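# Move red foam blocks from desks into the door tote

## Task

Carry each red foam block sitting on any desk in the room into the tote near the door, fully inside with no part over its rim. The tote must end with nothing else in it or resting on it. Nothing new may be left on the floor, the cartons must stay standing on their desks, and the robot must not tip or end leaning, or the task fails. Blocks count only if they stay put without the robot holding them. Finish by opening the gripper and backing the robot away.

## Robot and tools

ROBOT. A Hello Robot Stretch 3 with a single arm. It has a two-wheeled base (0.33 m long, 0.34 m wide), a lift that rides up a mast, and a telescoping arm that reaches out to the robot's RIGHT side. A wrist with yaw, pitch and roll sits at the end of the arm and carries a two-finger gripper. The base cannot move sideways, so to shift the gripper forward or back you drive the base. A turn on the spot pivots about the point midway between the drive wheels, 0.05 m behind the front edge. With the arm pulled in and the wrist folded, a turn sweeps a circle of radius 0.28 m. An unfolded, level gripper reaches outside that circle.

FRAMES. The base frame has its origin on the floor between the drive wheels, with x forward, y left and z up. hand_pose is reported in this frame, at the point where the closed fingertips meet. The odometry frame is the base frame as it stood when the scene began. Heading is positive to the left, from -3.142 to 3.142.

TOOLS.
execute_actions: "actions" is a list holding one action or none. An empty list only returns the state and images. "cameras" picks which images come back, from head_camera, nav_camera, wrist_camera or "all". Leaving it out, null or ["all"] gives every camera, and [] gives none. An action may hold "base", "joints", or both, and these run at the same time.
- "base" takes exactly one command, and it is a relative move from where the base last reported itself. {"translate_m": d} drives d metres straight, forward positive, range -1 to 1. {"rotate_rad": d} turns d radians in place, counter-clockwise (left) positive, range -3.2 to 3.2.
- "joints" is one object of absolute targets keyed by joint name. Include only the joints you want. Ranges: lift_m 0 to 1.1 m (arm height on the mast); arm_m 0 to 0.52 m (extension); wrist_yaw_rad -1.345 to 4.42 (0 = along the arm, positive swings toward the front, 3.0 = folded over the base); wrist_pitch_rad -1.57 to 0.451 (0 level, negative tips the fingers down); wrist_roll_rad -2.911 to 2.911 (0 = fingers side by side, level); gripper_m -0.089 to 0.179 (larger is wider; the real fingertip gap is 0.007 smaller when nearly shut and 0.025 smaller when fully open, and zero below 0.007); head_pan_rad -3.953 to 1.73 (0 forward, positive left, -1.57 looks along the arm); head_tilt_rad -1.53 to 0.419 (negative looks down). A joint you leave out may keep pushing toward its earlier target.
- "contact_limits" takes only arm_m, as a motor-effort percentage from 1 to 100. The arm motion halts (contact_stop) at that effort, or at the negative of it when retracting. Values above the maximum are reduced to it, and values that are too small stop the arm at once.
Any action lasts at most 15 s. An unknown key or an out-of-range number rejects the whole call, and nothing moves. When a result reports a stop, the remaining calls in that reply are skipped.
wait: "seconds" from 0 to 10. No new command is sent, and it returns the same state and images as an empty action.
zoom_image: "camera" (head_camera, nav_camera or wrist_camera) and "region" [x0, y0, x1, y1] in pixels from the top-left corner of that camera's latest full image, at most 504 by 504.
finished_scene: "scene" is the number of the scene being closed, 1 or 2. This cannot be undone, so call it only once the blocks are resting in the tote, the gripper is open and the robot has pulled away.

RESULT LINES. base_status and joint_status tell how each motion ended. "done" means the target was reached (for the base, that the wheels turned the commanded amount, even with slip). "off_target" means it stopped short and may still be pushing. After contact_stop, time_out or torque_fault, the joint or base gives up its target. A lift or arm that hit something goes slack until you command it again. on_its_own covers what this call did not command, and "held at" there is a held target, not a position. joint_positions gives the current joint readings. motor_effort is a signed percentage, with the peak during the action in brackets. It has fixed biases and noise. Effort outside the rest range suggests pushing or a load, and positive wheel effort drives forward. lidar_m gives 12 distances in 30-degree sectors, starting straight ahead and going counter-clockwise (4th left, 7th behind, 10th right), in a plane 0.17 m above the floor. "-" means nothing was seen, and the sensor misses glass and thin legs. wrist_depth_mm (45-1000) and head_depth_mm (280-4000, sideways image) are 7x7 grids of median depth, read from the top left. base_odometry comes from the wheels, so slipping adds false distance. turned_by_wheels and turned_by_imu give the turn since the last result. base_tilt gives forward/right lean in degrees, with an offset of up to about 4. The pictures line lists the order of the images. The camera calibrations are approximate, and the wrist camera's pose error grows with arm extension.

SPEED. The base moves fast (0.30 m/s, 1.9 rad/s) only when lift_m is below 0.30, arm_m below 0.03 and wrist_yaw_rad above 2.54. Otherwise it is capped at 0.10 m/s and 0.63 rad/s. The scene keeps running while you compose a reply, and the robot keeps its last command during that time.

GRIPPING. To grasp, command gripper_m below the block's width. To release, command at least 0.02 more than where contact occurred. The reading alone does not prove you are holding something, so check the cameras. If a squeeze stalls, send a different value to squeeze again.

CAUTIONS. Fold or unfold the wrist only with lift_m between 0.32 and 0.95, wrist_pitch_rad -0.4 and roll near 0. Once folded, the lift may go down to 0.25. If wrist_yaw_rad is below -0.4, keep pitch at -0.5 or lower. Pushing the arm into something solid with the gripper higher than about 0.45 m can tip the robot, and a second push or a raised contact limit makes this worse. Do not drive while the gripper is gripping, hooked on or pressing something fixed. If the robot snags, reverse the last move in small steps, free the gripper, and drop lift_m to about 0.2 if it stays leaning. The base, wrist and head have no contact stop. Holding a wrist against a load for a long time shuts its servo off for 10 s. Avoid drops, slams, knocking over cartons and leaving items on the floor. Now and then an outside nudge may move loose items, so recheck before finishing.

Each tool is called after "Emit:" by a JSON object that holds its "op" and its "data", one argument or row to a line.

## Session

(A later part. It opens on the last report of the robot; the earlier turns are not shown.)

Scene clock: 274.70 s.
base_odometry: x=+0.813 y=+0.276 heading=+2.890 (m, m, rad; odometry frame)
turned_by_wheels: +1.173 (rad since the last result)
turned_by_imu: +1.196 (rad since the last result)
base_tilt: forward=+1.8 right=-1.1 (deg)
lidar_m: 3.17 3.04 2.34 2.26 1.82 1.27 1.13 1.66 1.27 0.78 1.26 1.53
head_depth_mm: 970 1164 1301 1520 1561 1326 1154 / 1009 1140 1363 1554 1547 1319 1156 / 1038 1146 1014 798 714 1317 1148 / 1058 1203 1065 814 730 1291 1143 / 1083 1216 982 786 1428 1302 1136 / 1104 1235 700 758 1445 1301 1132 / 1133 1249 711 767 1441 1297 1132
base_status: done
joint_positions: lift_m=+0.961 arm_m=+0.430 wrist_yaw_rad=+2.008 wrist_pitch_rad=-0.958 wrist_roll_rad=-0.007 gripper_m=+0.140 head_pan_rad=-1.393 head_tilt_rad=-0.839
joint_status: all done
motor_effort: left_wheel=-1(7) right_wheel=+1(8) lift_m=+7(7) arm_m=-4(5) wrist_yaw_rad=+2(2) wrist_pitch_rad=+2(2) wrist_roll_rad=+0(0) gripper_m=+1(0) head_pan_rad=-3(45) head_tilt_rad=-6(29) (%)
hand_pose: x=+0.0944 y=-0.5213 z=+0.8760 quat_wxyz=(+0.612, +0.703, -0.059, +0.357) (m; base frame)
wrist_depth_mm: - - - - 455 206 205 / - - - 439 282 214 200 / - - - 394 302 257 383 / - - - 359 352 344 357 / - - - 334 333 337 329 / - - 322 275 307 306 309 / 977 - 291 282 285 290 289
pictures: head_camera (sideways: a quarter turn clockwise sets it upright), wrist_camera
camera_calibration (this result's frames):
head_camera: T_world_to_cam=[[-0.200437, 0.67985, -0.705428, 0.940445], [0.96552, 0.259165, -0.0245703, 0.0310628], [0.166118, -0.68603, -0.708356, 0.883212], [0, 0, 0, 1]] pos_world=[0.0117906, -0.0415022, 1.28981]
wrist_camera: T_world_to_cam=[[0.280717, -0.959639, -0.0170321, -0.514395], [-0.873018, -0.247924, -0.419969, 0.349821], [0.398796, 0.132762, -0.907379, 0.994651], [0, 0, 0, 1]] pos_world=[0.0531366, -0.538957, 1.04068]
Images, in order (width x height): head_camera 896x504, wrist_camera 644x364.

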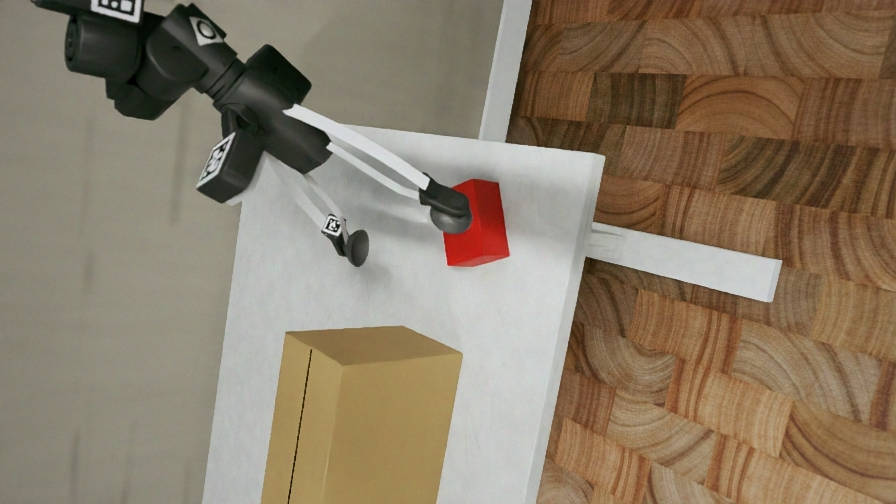

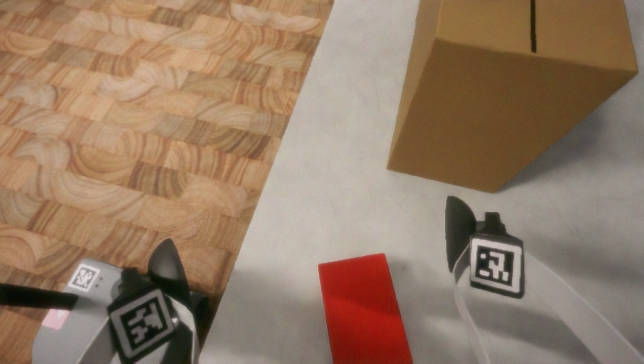

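Emit:
{"op": "execute_actions", "data": {
  "actions": [
    {"base": {"translate_m": -0.022}, "joints": {"lift_m": 0.826, "arm_m": 0.471, "wrist_yaw_rad": 2.02}}
  ],
  "cameras": ["head_camera", "wrist_camera"]
}}

Scene clock: 279.97 s.
base_odometry: x=+0.835 y=+0.271 heading=+2.890 (m, m, rad; odometry frame)
turned_by_wheels: +0.000 (rad since the last result)
turned_by_imu: -0.001 (rad since the last result)
base_tilt: forward=+1.7 right=-1.1 (deg)
lidar_m: 2.73 3.07 2.34 2.26 1.45 1.25 1.11 1.64 1.28 0.78 1.26 1.55
head_depth_mm: 995 1096 1330 1511 1551 1322 1157 / 1015 1141 - 1587 1551 1323 1153 / 1034 1179 1075 842 1424 1320 1146 / 1058 1199 1024 751 730 1298 1143 / 1085 1209 985 808 1419 1293 1134 / 1108 1233 711 760 1444 1300 1136 / 1138 1248 711 768 1443 1291 1131
base_status: done
joint_positions: lift_m=+0.827 arm_m=+0.471 wrist_yaw_rad=+2.018 wrist_pitch_rad=-0.958 wrist_roll_rad=-0.007 gripper_m=+0.140 head_pan_rad=-1.393 head_tilt_rad=-0.839
joint_status: all done
motor_effort: left_wheel=-2(6) right_wheel=+2(5) lift_m=+7(12) arm_m=+3(3) wrist_yaw_rad=+2(2) wrist_pitch_rad=+2(2) wrist_roll_rad=+0(0) gripper_m=+0(0) head_pan_rad=-4(3) head_tilt_rad=-6(6) (%)
hand_pose: x=+0.0939 y=-0.5606 z=+0.7420 quat_wxyz=(+0.611, +0.703, -0.056, +0.360) (m; base frame)
wrist_depth_mm: - - - 276 225 205 266 / - - 250 250 246 239 245 / - - 228 228 227 227 225 / - - 207 160 208 209 208 / 966 196 195 148 191 196 193 / - 184 182 137 175 178 179 / 170 168 170 166 169 168 168
pictures: head_camera (sideways: a quarter turn clockwise sets it upright), wrist_camera
camera_calibration (this result's frames):
head_camera: T_world_to_cam=[[-0.200425, 0.679861, -0.705421, 0.940436], [0.965525, 0.259147, -0.0245695, 0.0310617], [0.166104, -0.686026, -0.708363, 0.883221], [0, 0, 0, 1]] pos_world=[0.0117898, -0.0415022, 1.28981]
wrist_camera: T_world_to_cam=[[0.290253, -0.956798, -0.0170321, -0.553555], [-0.870507, -0.256599, -0.419969, 0.278224], [0.397455, 0.136724, -0.907379, 0.880841], [0, 0, 0, 1]] pos_world=[0.052772, -0.578681, 0.906673]
Images, in order (width x height): head_camera 896x504, wrist_camera 644x364.

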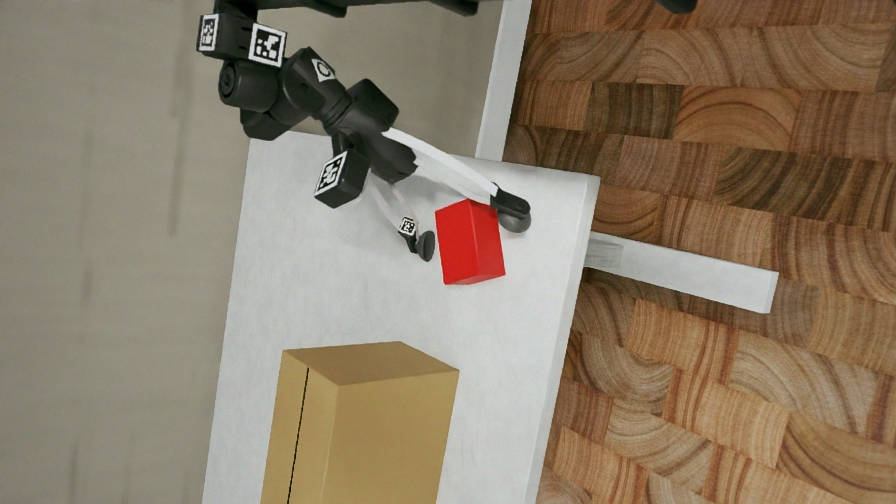

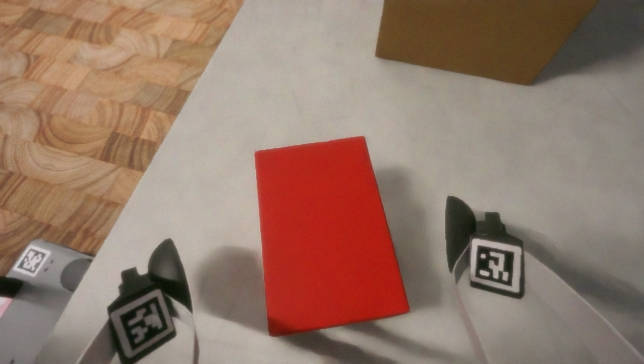

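Emit:
{"op": "execute_actions", "data": {
  "actions": [
    {"joints": {"gripper_m": 0.03}}
  ],
  "cameras": ["wrist_camera"]
}}

Scene clock: 281.93 s.
base_odometry: x=+0.835 y=+0.271 heading=+2.890 (m, m, rad; odometry frame)
turned_by_wheels: +0.000 (rad since the last result)
turned_by_imu: +0.000 (rad since the last result)
base_tilt: forward=+1.8 right=-1.1 (deg)
lidar_m: 2.74 3.06 2.35 2.26 1.45 1.25 1.11 1.64 1.27 0.78 1.26 1.55
head_depth_mm: 992 1096 1330 1514 1559 1331 1161 / 1016 1137 - 1573 1544 1331 1155 / 1036 1181 1074 808 1440 1318 1148 / 1067 1199 1029 752 729 1292 1143 / 1089 1218 984 808 1422 1304 1140 / 1110 1237 712 760 1439 1301 1131 / 1132 1253 710 766 1448 1294 1127
base_status: not commanded
joint_positions: lift_m=+0.827 arm_m=+0.471 wrist_yaw_rad=+2.018 wrist_pitch_rad=-0.958 wrist_roll_rad=-0.007 gripper_m=+0.031 head_pan_rad=-1.393 head_tilt_rad=-0.839
joint_status: all done
motor_effort: left_wheel=-1(2) right_wheel=+2(2) lift_m=+7(7) arm_m=+4(4) wrist_yaw_rad=+1(1) wrist_pitch_rad=+3(3) wrist_roll_rad=+0(0) gripper_m=-13(88) head_pan_rad=-3(3) head_tilt_rad=-7(7) (%)
hand_pose: x=+0.0938 y=-0.5607 z=+0.7419 quat_wxyz=(+0.611, +0.703, -0.056, +0.360) (m; base frame)
wrist_depth_mm: - - - 275 226 206 265 / - - 250 248 245 238 245 / - - 229 229 228 225 225 / - 982 207 157 209 208 208 / 980 195 192 145 193 193 193 / - 182 138 135 175 180 180 / 170 170 168 166 169 169 168
pictures: wrist_camera
camera_calibration (this result's frames):
wrist_camera: T_world_to_cam=[[0.290246, -0.956802, -0.016954, -0.553635], [-0.870701, -0.256694, -0.419509, 0.277717], [0.397035, 0.136523, -0.907593, 0.880915], [0, 0, 0, 1]] pos_world=[0.0527447, -0.578696, 0.906631]
Images, in order (width x height): wrist_camera 644x364.

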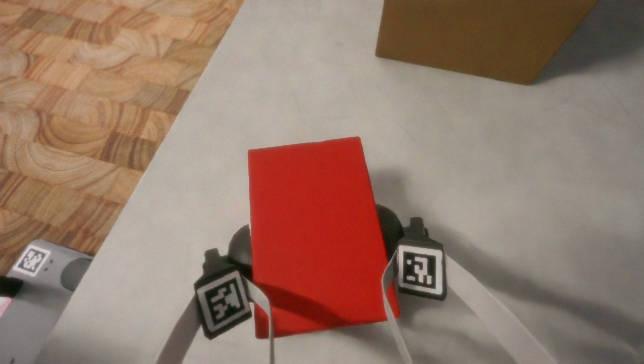

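Emit:
{"op": "execute_actions", "data": {
  "actions": [
    {"joints": {"lift_m": 0.87, "arm_m": 0.30, "wrist_yaw_rad": 2.4}}
  ],
  "cameras": []
}}

Emit:
{"op": "execute_actions", "data": {
  "actions": [
    {"base": {"rotate_rad": 1.158}, "joints": {"lift_m": 0.59, "arm_m": 0.0, "wrist_yaw_rad": 2.7, "wrist_pitch_rad": -0.4, "head_pan_rad": -0.1, "head_tilt_rad": -0.55}}
  ]
}}

Scene clock: 292.97 s.
base_odometry: x=+0.835 y=+0.271 heading=+2.890 (m, m, rad; odometry frame)
turned_by_wheels: +0.000 (rad since the last result)
turned_by_imu: -0.001 (rad since the last result)
base_tilt: forward=+1.8 right=-1.1 (deg)
lidar_m: 2.73 3.05 2.34 2.26 1.44 1.25 1.11 1.64 1.28 0.78 1.27 1.55
head_depth_mm: 996 1118 1354 1507 1554 1330 1158 / 1022 1153 - 1627 1557 1317 1152 / 1038 1177 1034 873 1434 1318 1147 / 1056 1197 1022 813 567 1279 1143 / 1085 1210 980 810 725 1298 1141 / 1114 1238 713 763 1450 1292 1134 / 1136 1256 710 766 1441 1291 1131
base_status: not commanded
joint_positions: lift_m=+0.869 arm_m=+0.300 wrist_yaw_rad=+2.399 wrist_pitch_rad=-0.959 wrist_roll_rad=-0.007 gripper_m=+0.031 head_pan_rad=-1.393 head_tilt_rad=-0.840
joint_status: all done
motor_effort: left_wheel=-2(2) right_wheel=+2(2) lift_m=+31(37) arm_m=-3(5) wrist_yaw_rad=+2(3) wrist_pitch_rad=+3(3) wrist_roll_rad=+0(0) gripper_m=-14(14) head_pan_rad=-4(3) head_tilt_rad=-6(6) (%)
hand_pose: x=+0.0650 y=-0.3515 z=+0.7844 quat_wxyz=(+0.532, +0.701, +0.078, +0.469) (m; base frame)
wrist_depth_mm: - - - - - - 349 / - - - - - - 305 / - - - - - - 279 / - - - 156 - 275 257 / 984 - 150 145 - 240 237 / 959 - - 135 217 222 221 / 887 872 844 851 215 207 208
pictures: none
No camera images: the call's "cameras" was empty. Leave "cameras" out to get every camera's image.

Scene clock: 296.40 s.
base_odometry: x=+0.835 y=+0.271 heading=-2.236 (m, m, rad; odometry frame)
turned_by_wheels: +1.158 (rad since the last result)
turned_by_imu: +1.181 (rad since the last result)
base_tilt: forward=+1.7 right=-1.1 (deg)
lidar_m: 2.35 2.25 1.25 1.11 1.11 1.57 1.24 0.78 1.32 1.55 2.73 3.05
head_depth_mm: 2861 3132 3539 2907 2089 1628 1333 / 2668 2958 3301 2851 2071 1614 1322 / 2512 2742 3065 2823 2026 1603 1314 / 2435 2630 2887 2662 2017 1589 1304 / 2303 2516 2734 2763 2014 1563 1296 / 2126 2299 2469 2542 1981 1564 1285 / 2069 2217 2424 2477 1948 1552 1279
base_status: done
joint_positions: lift_m=+0.591 arm_m=+0.001 wrist_yaw_rad=+2.698 wrist_pitch_rad=-0.422 wrist_roll_rad=-0.007 gripper_m=+0.031 head_pan_rad=-0.107 head_tilt_rad=-0.557
joint_status: all done
motor_effort: left_wheel=-2(8) right_wheel=+2(7) lift_m=+8(33) arm_m=-4(4) wrist_yaw_rad=+2(4) wrist_pitch_rad=+7(8) wrist_roll_rad=+0(0) gripper_m=-13(13) head_pan_rad=+4(45) head_tilt_rad=+4(32) (%)
hand_pose: x=+0.0748 y=+0.0566 z=+0.6024 quat_wxyz=(+0.297, +0.704, -0.006, +0.645) (m; base frame)
wrist_depth_mm: - - - - - - - / - - - - - - - / - - - - - - - / - - - 157 - - - / - - - 145 - 996 960 / - 939 139 135 827 867 807 / - 827 775 716 755 722 712
pictures: head_camera (sideways: a quarter turn clockwise sets it upright), nav_camera (sideways: a quarter turn counterclockwise sets it upright), wrist_camera
camera_calibration (this result's frames):
head_camera: T_world_to_cam=[[-0.485438, -0.0253507, -0.873903, 1.16181], [0.0326566, 0.998356, -0.0471011, 0.0660991], [0.873661, -0.0514034, -0.483812, 0.586786], [0, 0, 0, 1]] pos_world=[0.0491773, -0.00637493, 1.30232]
nav_camera: T_world_to_cam=[[0.530324, -0.00253725, 0.847791, -1.06766], [-0.035706, -0.999175, 0.0193451, 0.0270101], [0.847043, -0.0405304, -0.529977, 0.639382], [0, 0, 0, 1]] pos_world=[0.0255886, 0.0501934, 1.24349]
wrist_camera: T_world_to_cam=[[0.840454, -0.533977, -0.0922243, 0.0204194], [-0.36953, -0.440296, -0.818283, 0.574276], [0.396338, 0.721809, -0.567369, 0.4395], [0, 0, 0, 1]] pos_world=[0.0208603, -0.0534802, 0.721162]
Images, in order (width x height): head_camera 896x504, nav_camera 672x504, wrist_camera 644x364.

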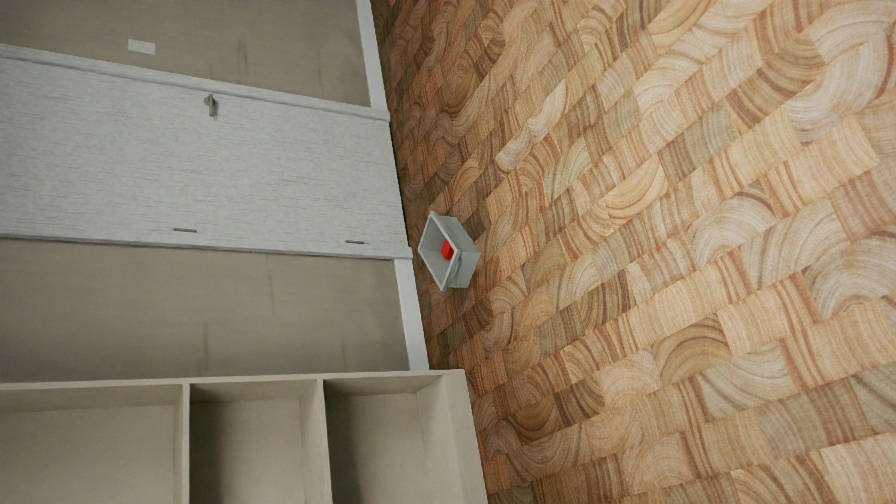

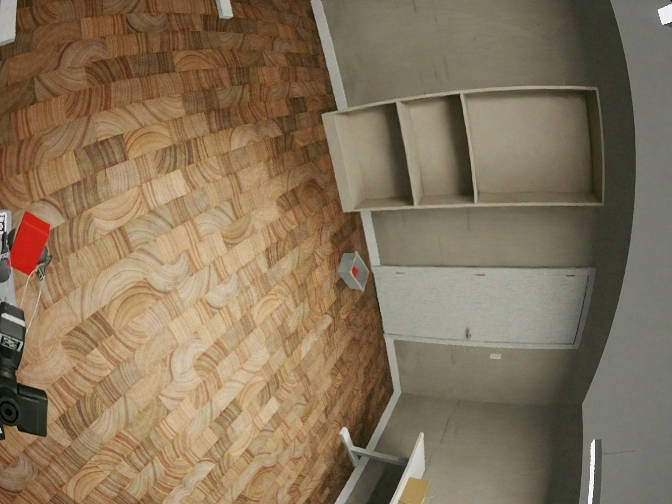

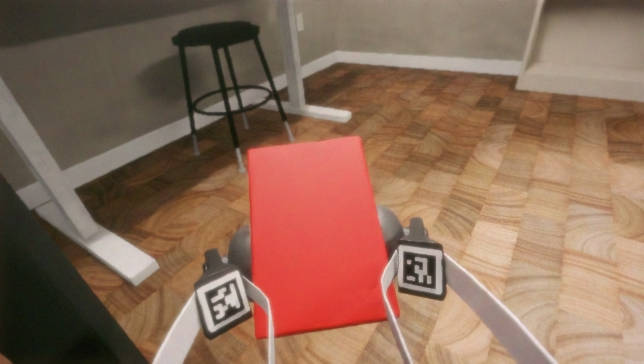

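Emit:
{"op": "execute_actions", "data": {
  "actions": [
    {"base": {"translate_m": 1.0}, "joints": {"lift_m": 0.28, "head_tilt_rad": -0.8}}
  ],
  "cameras": ["head_camera"]
}}

Scene clock: 306.37 s.
base_odometry: x=+0.218 y=-0.516 heading=-2.236 (m, m, rad; odometry frame)
turned_by_wheels: +0.000 (rad since the last result)
turned_by_imu: -0.005 (rad since the last result)
base_tilt: forward=+1.8 right=-1.1 (deg)
lidar_m: 1.34 1.41 1.75 1.61 2.01 1.67 1.72 1.72 1.93 2.45 2.36 2.07
head_depth_mm: 1792 2102 2421 1996 1621 1370 1175 / 1699 1958 2275 1988 1613 1361 1175 / 1615 1849 2161 1905 1606 1364 1164 / 1556 1757 2029 1886 1589 1343 1164 / 1479 1666 1904 1951 1588 1337 1158 / 1416 1577 1768 1780 1582 1334 1154 / 1234 1412 1644 1766 1562 1324 1147
base_status: done
joint_positions: lift_m=+0.281 arm_m=+0.001 wrist_yaw_rad=+2.699 wrist_pitch_rad=-0.422 wrist_roll_rad=-0.007 gripper_m=+0.031 head_pan_rad=-0.107 head_tilt_rad=-0.791
joint_status: all done
motor_effort: left_wheel=-2(7) right_wheel=+1(7) lift_m=+7(6) arm_m=-4(5) wrist_yaw_rad=+2(2) wrist_pitch_rad=+7(7) wrist_roll_rad=+0(0) gripper_m=-13(13) head_pan_rad=+4(4) head_tilt_rad=-5(31) (%)
hand_pose: x=+0.0747 y=+0.0567 z=+0.2925 quat_wxyz=(+0.297, +0.704, -0.006, +0.645) (m; base frame)
wrist_depth_mm: - - - - - - - / - - - - - - - / - - - - 966 896 856 / 911 846 755 157 732 700 670 / 705 659 620 145 582 563 545 / - 543 138 135 457 483 469 / - 474 - 414 421 420 406
pictures: head_camera (sideways: a quarter turn clockwise sets it upright)
camera_calibration (this result's frames):
head_camera: T_world_to_cam=[[-0.674094, -0.00514586, -0.738628, 0.986602], [0.0237232, 0.999309, -0.0286125, 0.0420719], [0.738265, -0.0368101, -0.673506, 0.834395], [0, 0, 0, 1]] pos_world=[0.0480599, -0.00625175, 1.29191]
Images, in order (width x height): head_camera 896x504.

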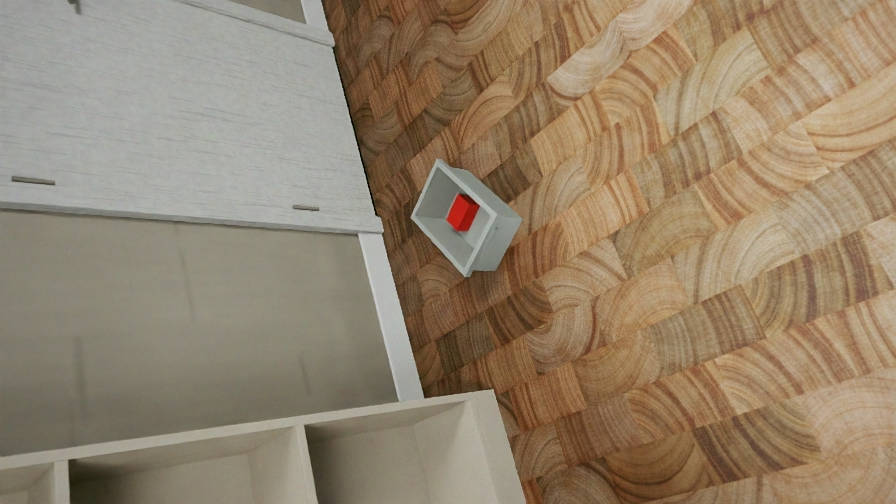

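Emit:
{"op": "zoom_image", "data": {
  "camera": "head_camera",
  "region": [390, 140, 550, 300]
}}

Region (390, 140, 550, 300) of head_camera's 896x504 image, scaled by 3.150, with more detail than that image has.

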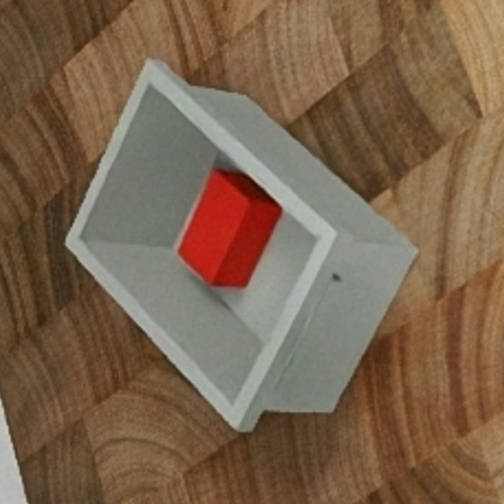

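Emit:
{"op": "execute_actions", "data": {
  "actions": [
    {"base": {"translate_m": 0.872}}
  ],
  "cameras": []
}}

Emit:
{"op": "execute_actions", "data": {
  "actions": [
    {"base": {"rotate_rad": 0.981}, "joints": {"lift_m": 0.31, "arm_m": 0.2, "wrist_yaw_rad": 1.51, "head_pan_rad": -1.3, "head_tilt_rad": -1.1}}
  ],
  "cameras": []
}}

Emit:
{"op": "execute_actions", "data": {
  "actions": [
    {"joints": {"arm_m": 0.27, "wrist_pitch_rad": -0.95}}
  ],
  "cameras": ["head_camera", "wrist_camera"]
}}

Scene clock: 323.73 s.
base_odometry: x=-0.320 y=-1.202 heading=-2.236 (m, m, rad; odometry frame)
turned_by_wheels: +0.000 (rad since the last result)
turned_by_imu: -0.004 (rad since the last result)
base_tilt: forward=+1.7 right=-1.1 (deg)
lidar_m: 0.83 0.50 0.83 0.98 2.36 2.26 2.58 2.56 2.53 1.99 2.29 1.01
head_depth_mm: 876 1017 1215 1506 1623 1370 1176 / 821 940 1122 1369 1569 1357 1150 / 802 915 1054 1256 1508 1353 1164 / 761 866 1001 1186 1447 1340 1120 / 727 818 938 1098 1327 1337 1157 / 694 777 884 1024 1216 1325 1151 / 664 739 839 960 1126 1268 1083
base_status: done
joint_positions: lift_m=+0.281 arm_m=+0.001 wrist_yaw_rad=+2.699 wrist_pitch_rad=-0.422 wrist_roll_rad=-0.007 gripper_m=+0.031 head_pan_rad=-0.107 head_tilt_rad=-0.791
joint_status: not commanded
motor_effort: left_wheel=-1(5) right_wheel=+1(8) lift_m=+7(7) arm_m=-4(5) wrist_yaw_rad=+1(1) wrist_pitch_rad=+7(7) wrist_roll_rad=+0(0) gripper_m=-15(15) head_pan_rad=+4(4) head_tilt_rad=-4(5) (%)
hand_pose: x=+0.0747 y=+0.0567 z=+0.2925 quat_wxyz=(+0.297, +0.704, -0.006, +0.645) (m; base frame)
wrist_depth_mm: - - - 865 739 635 593 / - - - 962 796 714 651 / - - 935 767 687 753 672 / 898 816 763 157 648 692 667 / 700 665 610 145 584 565 551 / - 542 138 135 459 483 464 / - 475 - 412 422 413 404
pictures: none
No camera images: the call's "cameras" was empty. Leave "cameras" out to get every camera's image.

Scene clock: 326.43 s.
base_odometry: x=-0.320 y=-1.202 heading=-1.255 (m, m, rad; odometry frame)
turned_by_wheels: +0.981 (rad since the last result)
turned_by_imu: +0.999 (rad since the last result)
base_tilt: forward=+1.6 right=-1.1 (deg)
lidar_m: 0.81 0.99 1.91 2.25 2.59 2.57 3.14 2.49 2.00 1.08 0.83 0.50
head_depth_mm: 1251 1610 1730 1519 1347 1212 1104 / 1128 1407 1687 1517 1386 1210 1120 / 1029 1252 1617 1503 1336 1209 - / 940 1132 1417 1493 1317 1209 - / 890 1048 1287 1473 1297 1206 1092 / 825 966 1162 1422 1330 1203 1090 / 770 890 1049 1284 1326 1187 1092
base_status: done
joint_positions: lift_m=+0.309 arm_m=+0.200 wrist_yaw_rad=+1.511 wrist_pitch_rad=-0.421 wrist_roll_rad=-0.007 gripper_m=+0.031 head_pan_rad=-1.293 head_tilt_rad=-1.087
joint_status: all done
motor_effort: left_wheel=-2(9) right_wheel=+1(8) lift_m=+31(31) arm_m=+3(6) wrist_yaw_rad=-1(5) wrist_pitch_rad=+7(7) wrist_roll_rad=+0(0) gripper_m=-13(14) head_pan_rad=-4(45) head_tilt_rad=-7(36) (%)
hand_pose: x=+0.2022 y=-0.3582 z=+0.3212 quat_wxyz=(+0.607, +0.580, -0.399, +0.368) (m; base frame)
wrist_depth_mm: 785 344 428 562 503 459 423 / 845 733 444 605 552 491 451 / 906 852 460 643 600 530 483 / 748 704 432 157 647 581 530 / 712 599 477 145 619 590 543 / 596 584 138 136 486 511 496 / 503 493 459 446 449 447 428
pictures: none
No camera images: the call's "cameras" was empty. Leave "cameras" out to get every camera's image.

Scene clock: 328.13 s.
base_odometry: x=-0.320 y=-1.202 heading=-1.255 (m, m, rad; odometry frame)
turned_by_wheels: +0.000 (rad since the last result)
turned_by_imu: +0.000 (rad since the last result)
base_tilt: forward=+1.6 right=-1.2 (deg)
lidar_m: 0.81 0.99 1.91 2.26 2.59 2.57 3.13 2.49 1.99 1.07 0.84 0.50
head_depth_mm: 1257 1615 1723 1512 1346 1215 1103 / 1132 1409 1683 1521 1309 1217 1118 / 1028 1252 1610 1506 1301 1207 - / 941 1129 1417 1502 1276 1210 - / 891 1050 1286 1473 1338 1198 1095 / 824 964 1157 1416 1325 1202 1092 / 769 890 1052 1284 1326 1178 1093
base_status: not commanded
joint_positions: lift_m=+0.309 arm_m=+0.270 wrist_yaw_rad=+1.511 wrist_pitch_rad=-0.958 wrist_roll_rad=-0.007 gripper_m=+0.031 head_pan_rad=-1.293 head_tilt_rad=-1.087
joint_status: all done
motor_effort: left_wheel=-2(2) right_wheel=+2(2) lift_m=+31(31) arm_m=+4(3) wrist_yaw_rad=-2(1) wrist_pitch_rad=+3(7) wrist_roll_rad=+0(0) gripper_m=-14(15) head_pan_rad=-4(3) head_tilt_rad=-8(8) (%)
hand_pose: x=+0.1060 y=-0.4225 z=+0.2244 quat_wxyz=(+0.681, +0.667, -0.230, +0.195) (m; base frame)
wrist_depth_mm: 452 436 566 573 565 521 468 / 519 503 522 514 518 514 501 / 477 484 476 480 478 475 473 / 440 439 433 156 324 329 429 / 409 406 402 145 343 372 306 / 382 383 138 135 325 349 283 / 357 355 351 266 350 343 289
pictures: head_camera (sideways: a quarter turn clockwise sets it upright), wrist_camera
camera_calibration (this result's frames):
head_camera: T_world_to_cam=[[-0.308726, 0.801919, -0.511483, 0.688413], [0.933905, 0.357507, -0.00318534, 0.00341031], [0.180304, -0.47866, -0.859288, 1.07937], [0, 0, 0, 1]] pos_world=[0.0147314, -0.0366205, 1.27961]
wrist_camera: T_world_to_cam=[[-0.21113, -0.977311, -0.0169498, -0.389315], [-0.885758, 0.198627, -0.419499, 0.300708], [0.413348, -0.0735553, -0.907597, 0.297034], [0, 0, 0, 1]] pos_world=[0.0613801, -0.418362, 0.389136]
Images, in order (width x height): head_camera 896x504, wrist_camera 644x364.

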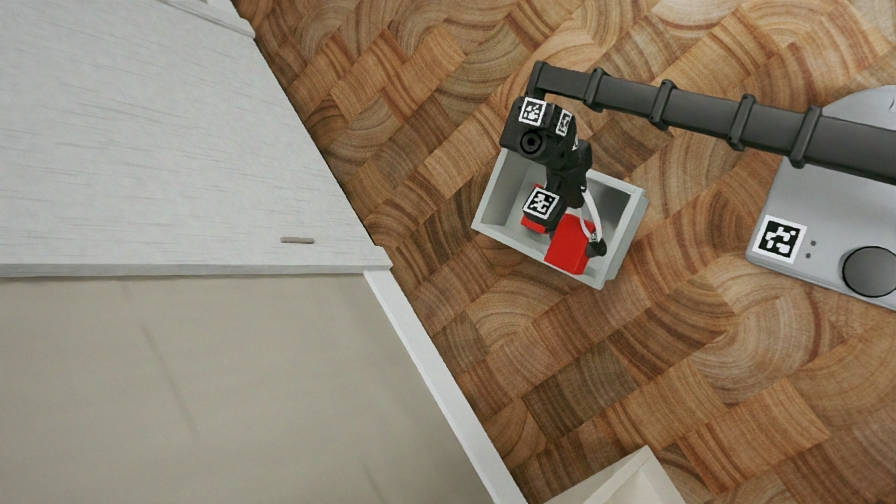

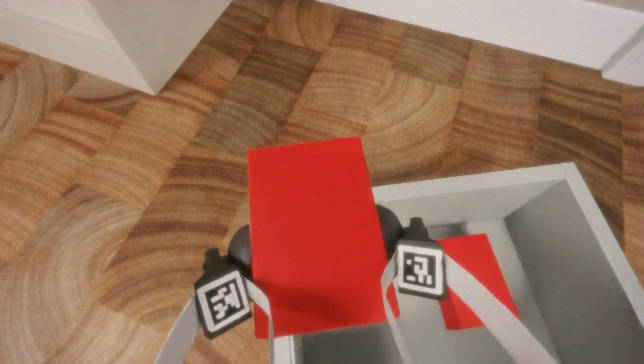

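Emit:
{"op": "zoom_image", "data": {
  "camera": "wrist_camera",
  "region": [240, 140, 644, 364]
}}

Region (240, 140, 644, 364) of wrist_camera's 644x364 image, scaled by 1.248; it fills the top 279 rows of this view, and the rest is white.

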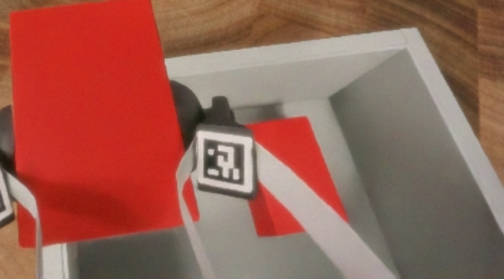

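Emit:
{"op": "execute_actions", "data": {
  "actions": [
    {"base": {"translate_m": -0.032}, "joints": {"lift_m": 0.245, "arm_m": 0.31, "wrist_yaw_rad": 1.49}}
  ],
  "cameras": ["head_camera", "wrist_camera"]
}}

Scene clock: 336.90 s.
base_odometry: x=-0.330 y=-1.172 heading=-1.255 (m, m, rad; odometry frame)
turned_by_wheels: +0.000 (rad since the last result)
turned_by_imu: -0.001 (rad since the last result)
base_tilt: forward=+1.7 right=-1.1 (deg)
lidar_m: 0.84 1.02 1.93 2.26 2.56 2.53 3.10 2.47 1.98 0.44 0.45 0.53
head_depth_mm: 1303 1668 1728 1509 1341 1211 1106 / 1168 1459 1692 1513 1320 1210 1120 / 1060 1295 1618 1505 1302 1207 - / 963 1159 1455 1496 1286 1209 - / 919 1085 1334 1468 1336 1203 1097 / 853 996 1197 1434 1330 1197 1094 / 797 920 1091 1333 1329 1198 1090
base_status: done
joint_positions: lift_m=+0.246 arm_m=+0.310 wrist_yaw_rad=+1.492 wrist_pitch_rad=-0.959 wrist_roll_rad=-0.007 gripper_m=+0.031 head_pan_rad=-1.293 head_tilt_rad=-1.087
joint_status: all done
motor_effort: left_wheel=-1(6) right_wheel=+2(3) lift_m=+7(33) arm_m=+4(3) wrist_yaw_rad=-3(0) wrist_pitch_rad=+3(3) wrist_roll_rad=+0(0) gripper_m=-13(14) head_pan_rad=-4(3) head_tilt_rad=-9(8) (%)
hand_pose: x=+0.1055 y=-0.4650 z=+0.1608 quat_wxyz=(+0.683, +0.665, -0.237, +0.188) (m; base frame)
wrist_depth_mm: 438 467 479 483 475 472 461 / 439 438 437 437 430 432 430 / 402 401 404 250 266 260 387 / 370 373 236 156 316 315 251 / 344 343 215 145 286 305 227 / 319 320 138 135 303 302 231 / 298 296 202 287 292 294 222
pictures: head_camera (sideways: a quarter turn clockwise sets it upright), wrist_camera
camera_calibration (this result's frames):
head_camera: T_world_to_cam=[[-0.308627, 0.801957, -0.511482, 0.688412], [0.933949, 0.357392, -0.00318532, 0.00341001], [0.180245, -0.478682, -0.859288, 1.07937], [0, 0, 0, 1]] pos_world=[0.0147269, -0.0366215, 1.27961]
wrist_camera: T_world_to_cam=[[-0.230032, -0.973038, -0.0167759, -0.428013], [-0.882223, 0.215778, -0.418476, 0.289489], [0.410813, -0.0814629, -0.908073, 0.232979], [0, 0, 0, 1]] pos_world=[0.0612264, -0.459959, 0.325526]
Images, in order (width x height): head_camera 896x504, wrist_camera 644x364.

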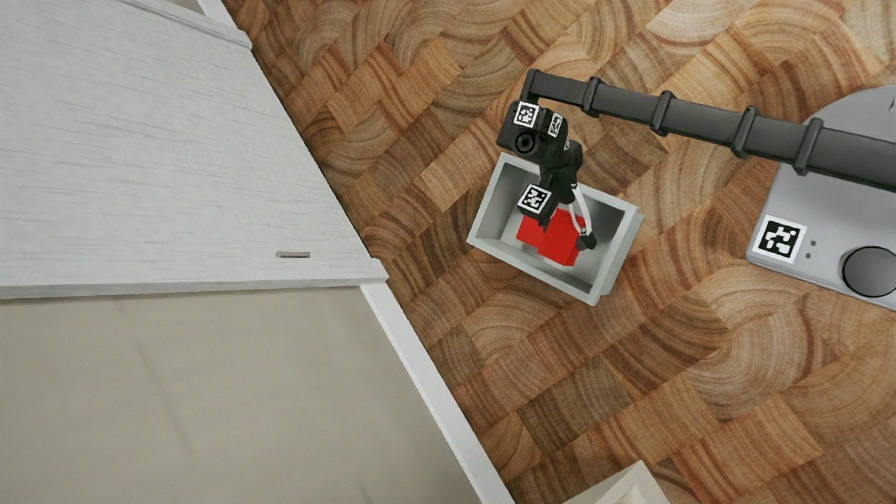

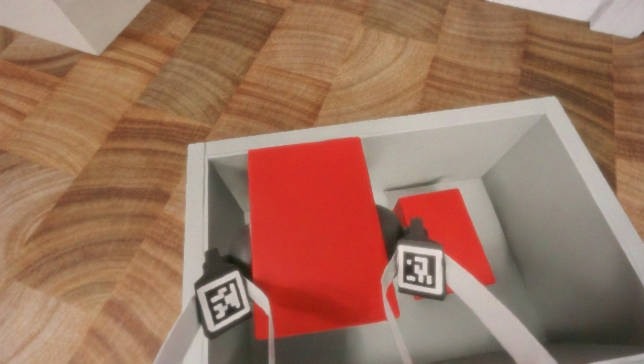

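Emit:
{"op": "execute_actions", "data": {
  "actions": [
    {"joints": {"lift_m": 0.118}}
  ],
  "cameras": ["wrist_camera"]
}}

Scene clock: 340.90 s.
base_odometry: x=-0.330 y=-1.172 heading=-1.255 (m, m, rad; odometry frame)
turned_by_wheels: +0.000 (rad since the last result)
turned_by_imu: -0.001 (rad since the last result)
base_tilt: forward=+1.7 right=-1.1 (deg)
lidar_m: 0.84 1.02 1.93 2.26 2.56 2.54 3.09 2.47 1.98 1.11 0.87 0.54
head_depth_mm: 1293 1666 1731 1509 1343 1216 1104 / 1164 1458 1697 1505 1345 1216 1115 / 1063 1301 1626 1509 1303 1208 - / 963 1160 1457 1504 1291 1207 - / 916 1088 1329 1470 1335 1198 1093 / 853 997 1199 1433 1340 1198 1091 / 796 923 1090 1339 1324 1197 1095
base_status: not commanded
joint_positions: lift_m=+0.119 arm_m=+0.310 wrist_yaw_rad=+1.492 wrist_pitch_rad=-0.959 wrist_roll_rad=-0.007 gripper_m=+0.031 head_pan_rad=-1.293 head_tilt_rad=-1.087
joint_status: all done
motor_effort: left_wheel=-2(1) right_wheel=+2(2) lift_m=+7(5) arm_m=+3(4) wrist_yaw_rad=-3(2) wrist_pitch_rad=+3(3) wrist_roll_rad=+0(0) gripper_m=-14(14) head_pan_rad=-3(3) head_tilt_rad=-8(8) (%)
hand_pose: x=+0.1055 y=-0.4650 z=+0.0338 quat_wxyz=(+0.683, +0.665, -0.237, +0.188) (m; base frame)
wrist_depth_mm: 122 134 143 151 158 168 178 / 109 147 171 182 193 207 202 / 101 140 207 213 230 182 212 / 99 134 214 157 216 168 194 / 96 128 189 145 200 158 159 / 93 123 138 136 184 187 187 / 90 112 175 173 177 177 177
pictures: wrist_camera
camera_calibration (this result's frames):
wrist_camera: T_world_to_cam=[[-0.230032, -0.973038, -0.0167759, -0.430146], [-0.882223, 0.215777, -0.418476, 0.236344], [0.410814, -0.0814628, -0.908073, 0.117654], [0, 0, 0, 1]] pos_world=[0.0612264, -0.459962, 0.198527]
Images, in order (width x height): wrist_camera 644x364.

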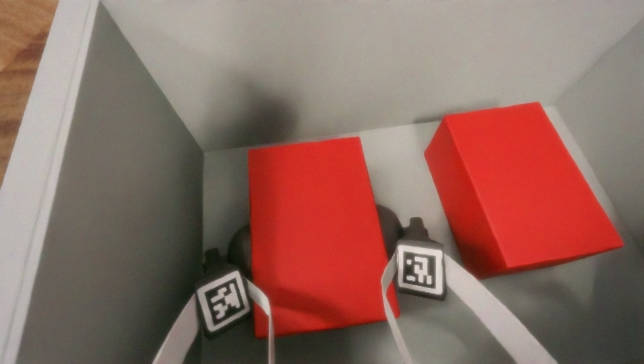

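Emit:
{"op": "execute_actions", "data": {
  "actions": [
    {"joints": {"lift_m": 0.111}}
  ],
  "cameras": []
}}

Emit:
{"op": "execute_actions", "data": {
  "actions": [
    {"joints": {"gripper_m": 0.095}}
  ],
  "cameras": ["wrist_camera"]
}}

Scene clock: 342.80 s.
base_odometry: x=-0.330 y=-1.172 heading=-1.255 (m, m, rad; odometry frame)
turned_by_wheels: +0.000 (rad since the last result)
turned_by_imu: +0.000 (rad since the last result)
base_tilt: forward=+1.7 right=-1.1 (deg)
lidar_m: 0.84 1.02 1.92 2.26 2.56 2.54 3.11 2.47 1.97 1.11 0.86 0.53
head_depth_mm: 1295 1671 1721 1520 1349 1212 1100 / 1166 1459 1690 1510 1358 1204 1123 / 1061 1296 1631 1512 1299 1211 - / 965 1163 1458 1501 1288 1203 - / 919 1091 1333 1473 1334 1200 1099 / 854 995 1200 1434 1327 1201 1090 / 798 922 1089 1337 1321 1192 1089
base_status: not commanded
joint_positions: lift_m=+0.112 arm_m=+0.310 wrist_yaw_rad=+1.492 wrist_pitch_rad=-0.943 wrist_roll_rad=-0.007 gripper_m=+0.031 head_pan_rad=-1.293 head_tilt_rad=-1.087
joint_status: all done
motor_effort: left_wheel=-1(2) right_wheel=-3(3) lift_m=+5(7) arm_m=+4(4) wrist_yaw_rad=-3(3) wrist_pitch_rad=-3(3) wrist_roll_rad=+0(0) gripper_m=-13(14) head_pan_rad=-4(4) head_tilt_rad=-8(7) (%)
hand_pose: x=+0.1092 y=-0.4653 z=+0.0290 quat_wxyz=(+0.682, +0.663, -0.242, +0.194) (m; base frame)
wrist_depth_mm: 118 131 140 147 155 163 173 / 105 147 166 176 188 200 200 / 102 140 201 207 225 178 206 / 99 134 210 157 212 164 192 / 96 128 189 145 198 156 152 / 93 123 138 135 180 178 184 / 90 112 170 169 172 173 172
pictures: none
No camera images: the call's "cameras" was empty. Leave "cameras" out to get every camera's image.

Scene clock: 343.93 s.
base_odometry: x=-0.330 y=-1.172 heading=-1.255 (m, m, rad; odometry frame)
turned_by_wheels: +0.000 (rad since the last result)
turned_by_imu: +0.000 (rad since the last result)
base_tilt: forward=+1.7 right=-1.1 (deg)
lidar_m: 0.84 1.02 1.93 2.26 2.57 2.53 3.11 2.47 1.97 1.11 0.86 0.54
head_depth_mm: 1295 1671 1728 1511 1350 1213 1102 / 1166 1459 1685 1511 1355 1198 1121 / 1058 1297 1623 1508 1300 1208 - / 965 1164 1453 1505 1292 1205 - / 918 1089 1331 1486 1336 1201 1095 / 853 998 1200 1438 1333 1195 1090 / 796 920 1085 1334 1328 1194 1088
base_status: not commanded
joint_positions: lift_m=+0.112 arm_m=+0.310 wrist_yaw_rad=+1.490 wrist_pitch_rad=-0.944 wrist_roll_rad=-0.007 gripper_m=+0.095 head_pan_rad=-1.293 head_tilt_rad=-1.087
joint_status: all done
motor_effort: left_wheel=-1(1) right_wheel=-2(3) lift_m=+5(5) arm_m=+4(3) wrist_yaw_rad=+0(3) wrist_pitch_rad=-2(3) wrist_roll_rad=+0(0) gripper_m=+2(79) head_pan_rad=-3(3) head_tilt_rad=-8(8) (%)
hand_pose: x=+0.1090 y=-0.4655 z=+0.0289 quat_wxyz=(+0.682, +0.662, -0.242, +0.193) (m; base frame)
wrist_depth_mm: 116 131 140 147 154 164 174 / 105 148 166 176 187 200 201 / 103 142 205 214 226 178 204 / 100 135 210 165 212 163 191 / 96 129 192 153 196 155 151 / 93 119 144 142 179 179 183 / 90 110 171 168 173 173 172
pictures: wrist_camera
camera_calibration (this result's frames):
wrist_camera: T_world_to_cam=[[-0.231242, -0.972708, -0.0191466, -0.42956], [-0.875285, 0.216592, -0.432393, 0.237476], [0.424739, -0.0832286, -0.901482, 0.109252], [0, 0, 0, 1]] pos_world=[0.0621234, -0.460179, 0.192947]
Images, in order (width x height): wrist_camera 644x364.

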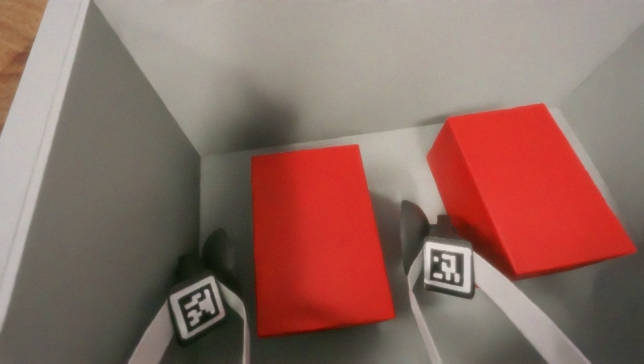

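Emit:
{"op": "execute_actions", "data": {
  "actions": [
    {"joints": {"lift_m": 0.27, "head_pan_rad": -2.45, "head_tilt_rad": -0.35}}
  ]
}}

Scene clock: 355.03 s.
base_odometry: x=-0.330 y=-1.172 heading=-1.255 (m, m, rad; odometry frame)
turned_by_wheels: +0.000 (rad since the last result)
turned_by_imu: -0.001 (rad since the last result)
base_tilt: forward=+1.7 right=-1.1 (deg)
lidar_m: 0.84 1.01 1.93 2.26 2.56 2.53 3.10 2.47 1.97 1.11 0.86 0.53
head_depth_mm: 2343 2486 2662 2075 2592 2011 1559 / 2260 2433 2558 1980 2830 2007 1550 / 2222 2353 2509 1915 2755 1975 1533 / 2164 2281 2447 2016 2670 1963 1522 / 2109 2219 2365 2172 2431 1917 1507 / 2038 2165 2290 2404 2505 1898 1497 / 1999 2103 2213 2331 2465 1891 1480
base_status: not commanded
joint_positions: lift_m=+0.269 arm_m=+0.310 wrist_yaw_rad=+1.490 wrist_pitch_rad=-0.957 wrist_roll_rad=-0.007 gripper_m=+0.095 head_pan_rad=-2.443 head_tilt_rad=-0.360
joint_status: all done
motor_effort: left_wheel=-1(1) right_wheel=+1(2) lift_m=+31(29) arm_m=+4(3) wrist_yaw_rad=+0(0) wrist_pitch_rad=+2(2) wrist_roll_rad=+0(0) gripper_m=+0(2) head_pan_rad=-4(46) head_tilt_rad=+6(51) (%)
hand_pose: x=+0.1060 y=-0.4653 z=+0.1846 quat_wxyz=(+0.683, +0.664, -0.238, +0.188) (m; base frame)
wrist_depth_mm: 432 501 515 510 515 506 472 / 474 468 472 462 468 466 461 / 427 431 428 429 424 288 418 / 394 396 276 305 334 314 381 / 370 365 351 353 351 328 259 / 342 341 334 296 331 316 240 / 322 318 294 309 315 314 224
pictures: head_camera (sideways: a quarter turn clockwise sets it upright), nav_camera (sideways: a quarter turn counterclockwise sets it upright), wrist_camera
camera_calibration (this result's frames):
head_camera: T_world_to_cam=[[0.179639, 0.251541, -0.951029, 1.2584], [0.689369, -0.721861, -0.0607139, 0.0798294], [-0.701783, -0.644704, -0.303079, 0.361203], [0, 0, 0, 1]] pos_world=[-0.0276029, -0.0260449, 1.31109]
nav_camera: T_world_to_cam=[[-0.234054, -0.267304, 0.934755, -1.17645], [-0.692057, 0.721092, 0.0329192, 0.0133352], [-0.682844, -0.639199, -0.353764, 0.419418], [0, 0, 0, 1]] pos_world=[0.0202727, -0.0559932, 1.24763]
wrist_camera: T_world_to_cam=[[-0.231906, -0.972588, -0.0171055, -0.427356], [-0.880892, 0.217436, -0.420417, 0.300922], [0.412612, -0.0824293, -0.90717, 0.25358], [0, 0, 0, 1]] pos_world=[0.0613429, -0.46017, 0.349243]
Images, in order (width x height): head_camera 896x504, nav_camera 672x504, wrist_camera 644x364.

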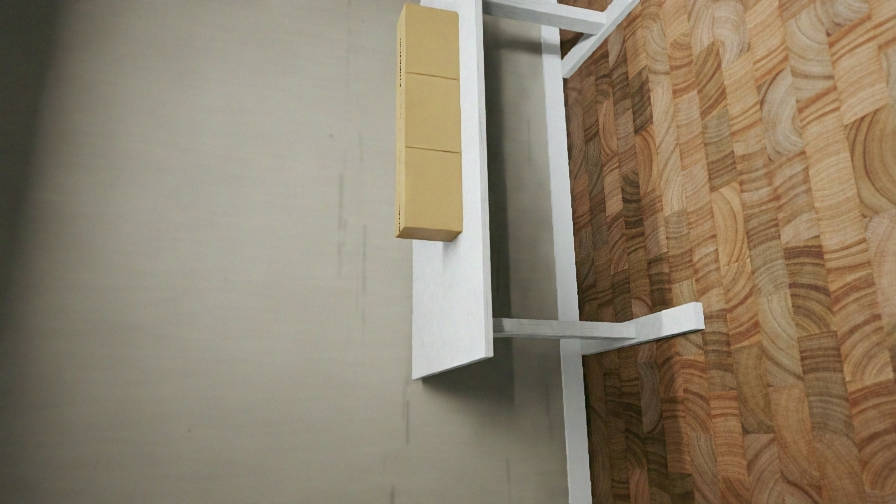

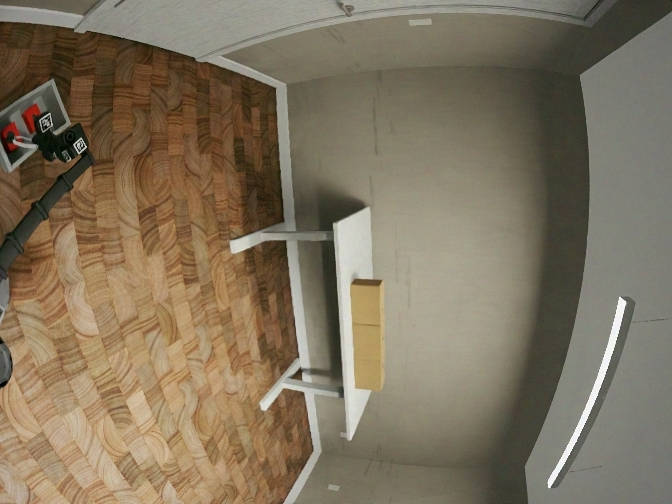

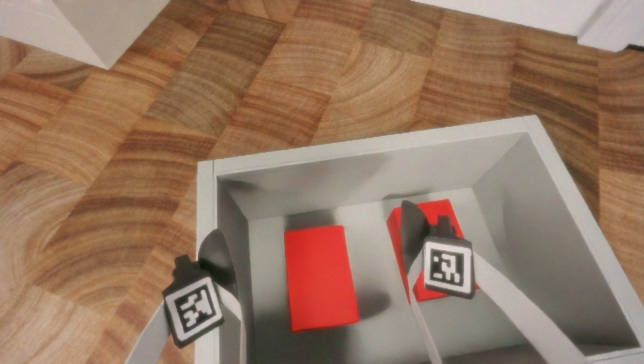

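Emit:
{"op": "execute_actions", "data": {
  "actions": [
    {"base": {"translate_m": -0.06}, "joints": {"arm_m": 0.17, "wrist_pitch_rad": -0.4, "lift_m": 0.29, "gripper_m": 0.05}}
  ],
  "cameras": []
}}

Emit:
{"op": "execute_actions", "data": {
  "actions": [
    {"base": {"rotate_rad": -2.07}, "joints": {"arm_m": 0.0, "wrist_yaw_rad": 2.8, "head_pan_rad": 0.0, "head_tilt_rad": -0.6}}
  ],
  "cameras": ["head_camera", "nav_camera"]
}}

Scene clock: 365.63 s.
base_odometry: x=-0.349 y=-1.115 heading=-1.255 (m, m, rad; odometry frame)
turned_by_wheels: +0.000 (rad since the last result)
turned_by_imu: -0.001 (rad since the last result)
base_tilt: forward=+1.7 right=-1.1 (deg)
lidar_m: 0.89 1.07 1.95 1.99 2.52 2.48 3.05 2.43 1.93 1.18 0.92 0.59
head_depth_mm: 2318 2481 2610 2019 2558 2032 1567 / 2269 2394 2536 1955 2803 1991 1541 / 2184 2314 2466 1886 2711 1973 1531 / 2129 2274 2371 1929 2635 1961 1519 / 2056 2190 2318 2165 2537 1922 1509 / 2028 2133 2237 2366 2490 1909 1511 / 1975 2068 2203 2329 2405 1891 1470
base_status: done
joint_positions: lift_m=+0.289 arm_m=+0.170 wrist_yaw_rad=+1.490 wrist_pitch_rad=-0.419 wrist_roll_rad=-0.007 gripper_m=+0.050 head_pan_rad=-2.443 head_tilt_rad=-0.359
joint_status: all done
motor_effort: left_wheel=-2(6) right_wheel=+2(4) lift_m=+31(28) arm_m=-3(5) wrist_yaw_rad=+0(0) wrist_pitch_rad=+6(7) wrist_roll_rad=+0(0) gripper_m=+0(81) head_pan_rad=-3(3) head_tilt_rad=+6(7) (%)
hand_pose: x=+0.2021 y=-0.3335 z=+0.3017 quat_wxyz=(+0.610, +0.576, -0.406, +0.363) (m; base frame)
wrist_depth_mm: 857 759 479 646 591 537 494 / 928 853 503 701 639 581 529 / 895 903 554 770 709 623 566 / 801 681 607 773 710 654 599 / 712 671 613 625 630 577 563 / 569 552 543 522 477 493 355 / 483 475 449 445 352 377 375
pictures: none
No camera images: the call's "cameras" was empty. Leave "cameras" out to get every camera's image.

Scene clock: 368.97 s.
base_odometry: x=-0.349 y=-1.115 heading=+2.958 (m, m, rad; odometry frame)
turned_by_wheels: -2.070 (rad since the last result)
turned_by_imu: -2.107 (rad since the last result)
base_tilt: forward=+1.7 right=-1.1 (deg)
lidar_m: 1.94 1.18 0.92 0.59 0.89 1.07 1.87 1.87 2.52 2.48 3.04 2.43
head_depth_mm: 1956 2138 2023 2502 1994 1570 1306 / 1965 2153 1998 2474 1964 1554 1288 / 2000 2176 2388 2534 1951 1544 1283 / 2008 2173 2428 2571 1944 1540 1279 / 2010 2218 2437 2556 1910 1528 1270 / 2040 2234 2466 2555 1904 1520 1261 / 1999 2124 2215 2272 1875 1511 1252
base_status: done
joint_positions: lift_m=+0.289 arm_m=+0.001 wrist_yaw_rad=+2.798 wrist_pitch_rad=-0.418 wrist_roll_rad=-0.007 gripper_m=+0.050 head_pan_rad=-0.007 head_tilt_rad=-0.593
joint_status: all done
motor_effort: left_wheel=+1(7) right_wheel=-1(6) lift_m=+31(31) arm_m=-3(3) wrist_yaw_rad=+2(4) wrist_pitch_rad=+6(6) wrist_roll_rad=+0(0) gripper_m=-1(1) head_pan_rad=+5(46) head_tilt_rad=-4(30) (%)
hand_pose: x=+0.0542 y=+0.0657 z=+0.3019 quat_wxyz=(+0.263, +0.704, +0.028, +0.659) (m; base frame)
wrist_depth_mm: 651 768 847 942 - - - / 703 797 924 - - - - / 766 800 961 - 785 919 881 / - 665 801 704 666 718 681 / - 656 657 622 597 581 565 / - 552 551 521 480 496 475 / 479 - - 447 435 423 414
pictures: head_camera (sideways: a quarter turn clockwise sets it upright), nav_camera (sideways: a quarter turn counterclockwise sets it upright)
camera_calibration (this result's frames):
head_camera: T_world_to_cam=[[-0.511809, -0.073446, -0.855954, 1.13856], [-0.0687877, 0.996643, -0.0443871, 0.0631825], [0.856341, 0.0361614, -0.515143, 0.627658], [0, 0, 0, 1]] pos_world=[0.0495846, -0.00204439, 1.3007]
nav_camera: T_world_to_cam=[[0.558278, 0.0501833, 0.828135, -1.04221], [0.0648324, -0.997755, 0.016756, 0.0297685], [0.827117, 0.0443355, -0.560278, 0.678926], [0, 0, 0, 1]] pos_world=[0.0183584, 0.0519025, 1.24298]
Images, in order (width x height): head_camera 896x504, nav_camera 672x504.

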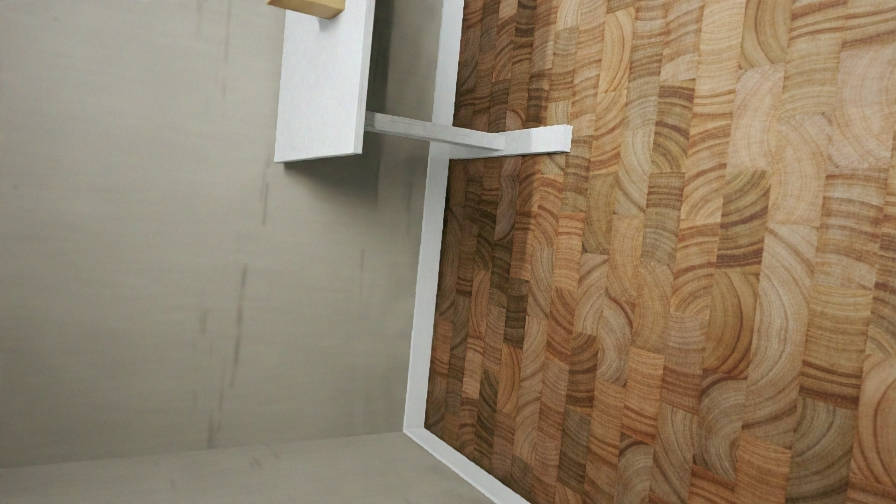

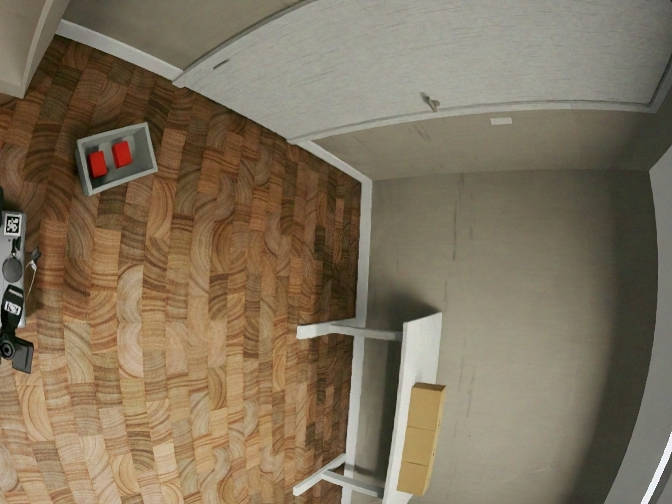

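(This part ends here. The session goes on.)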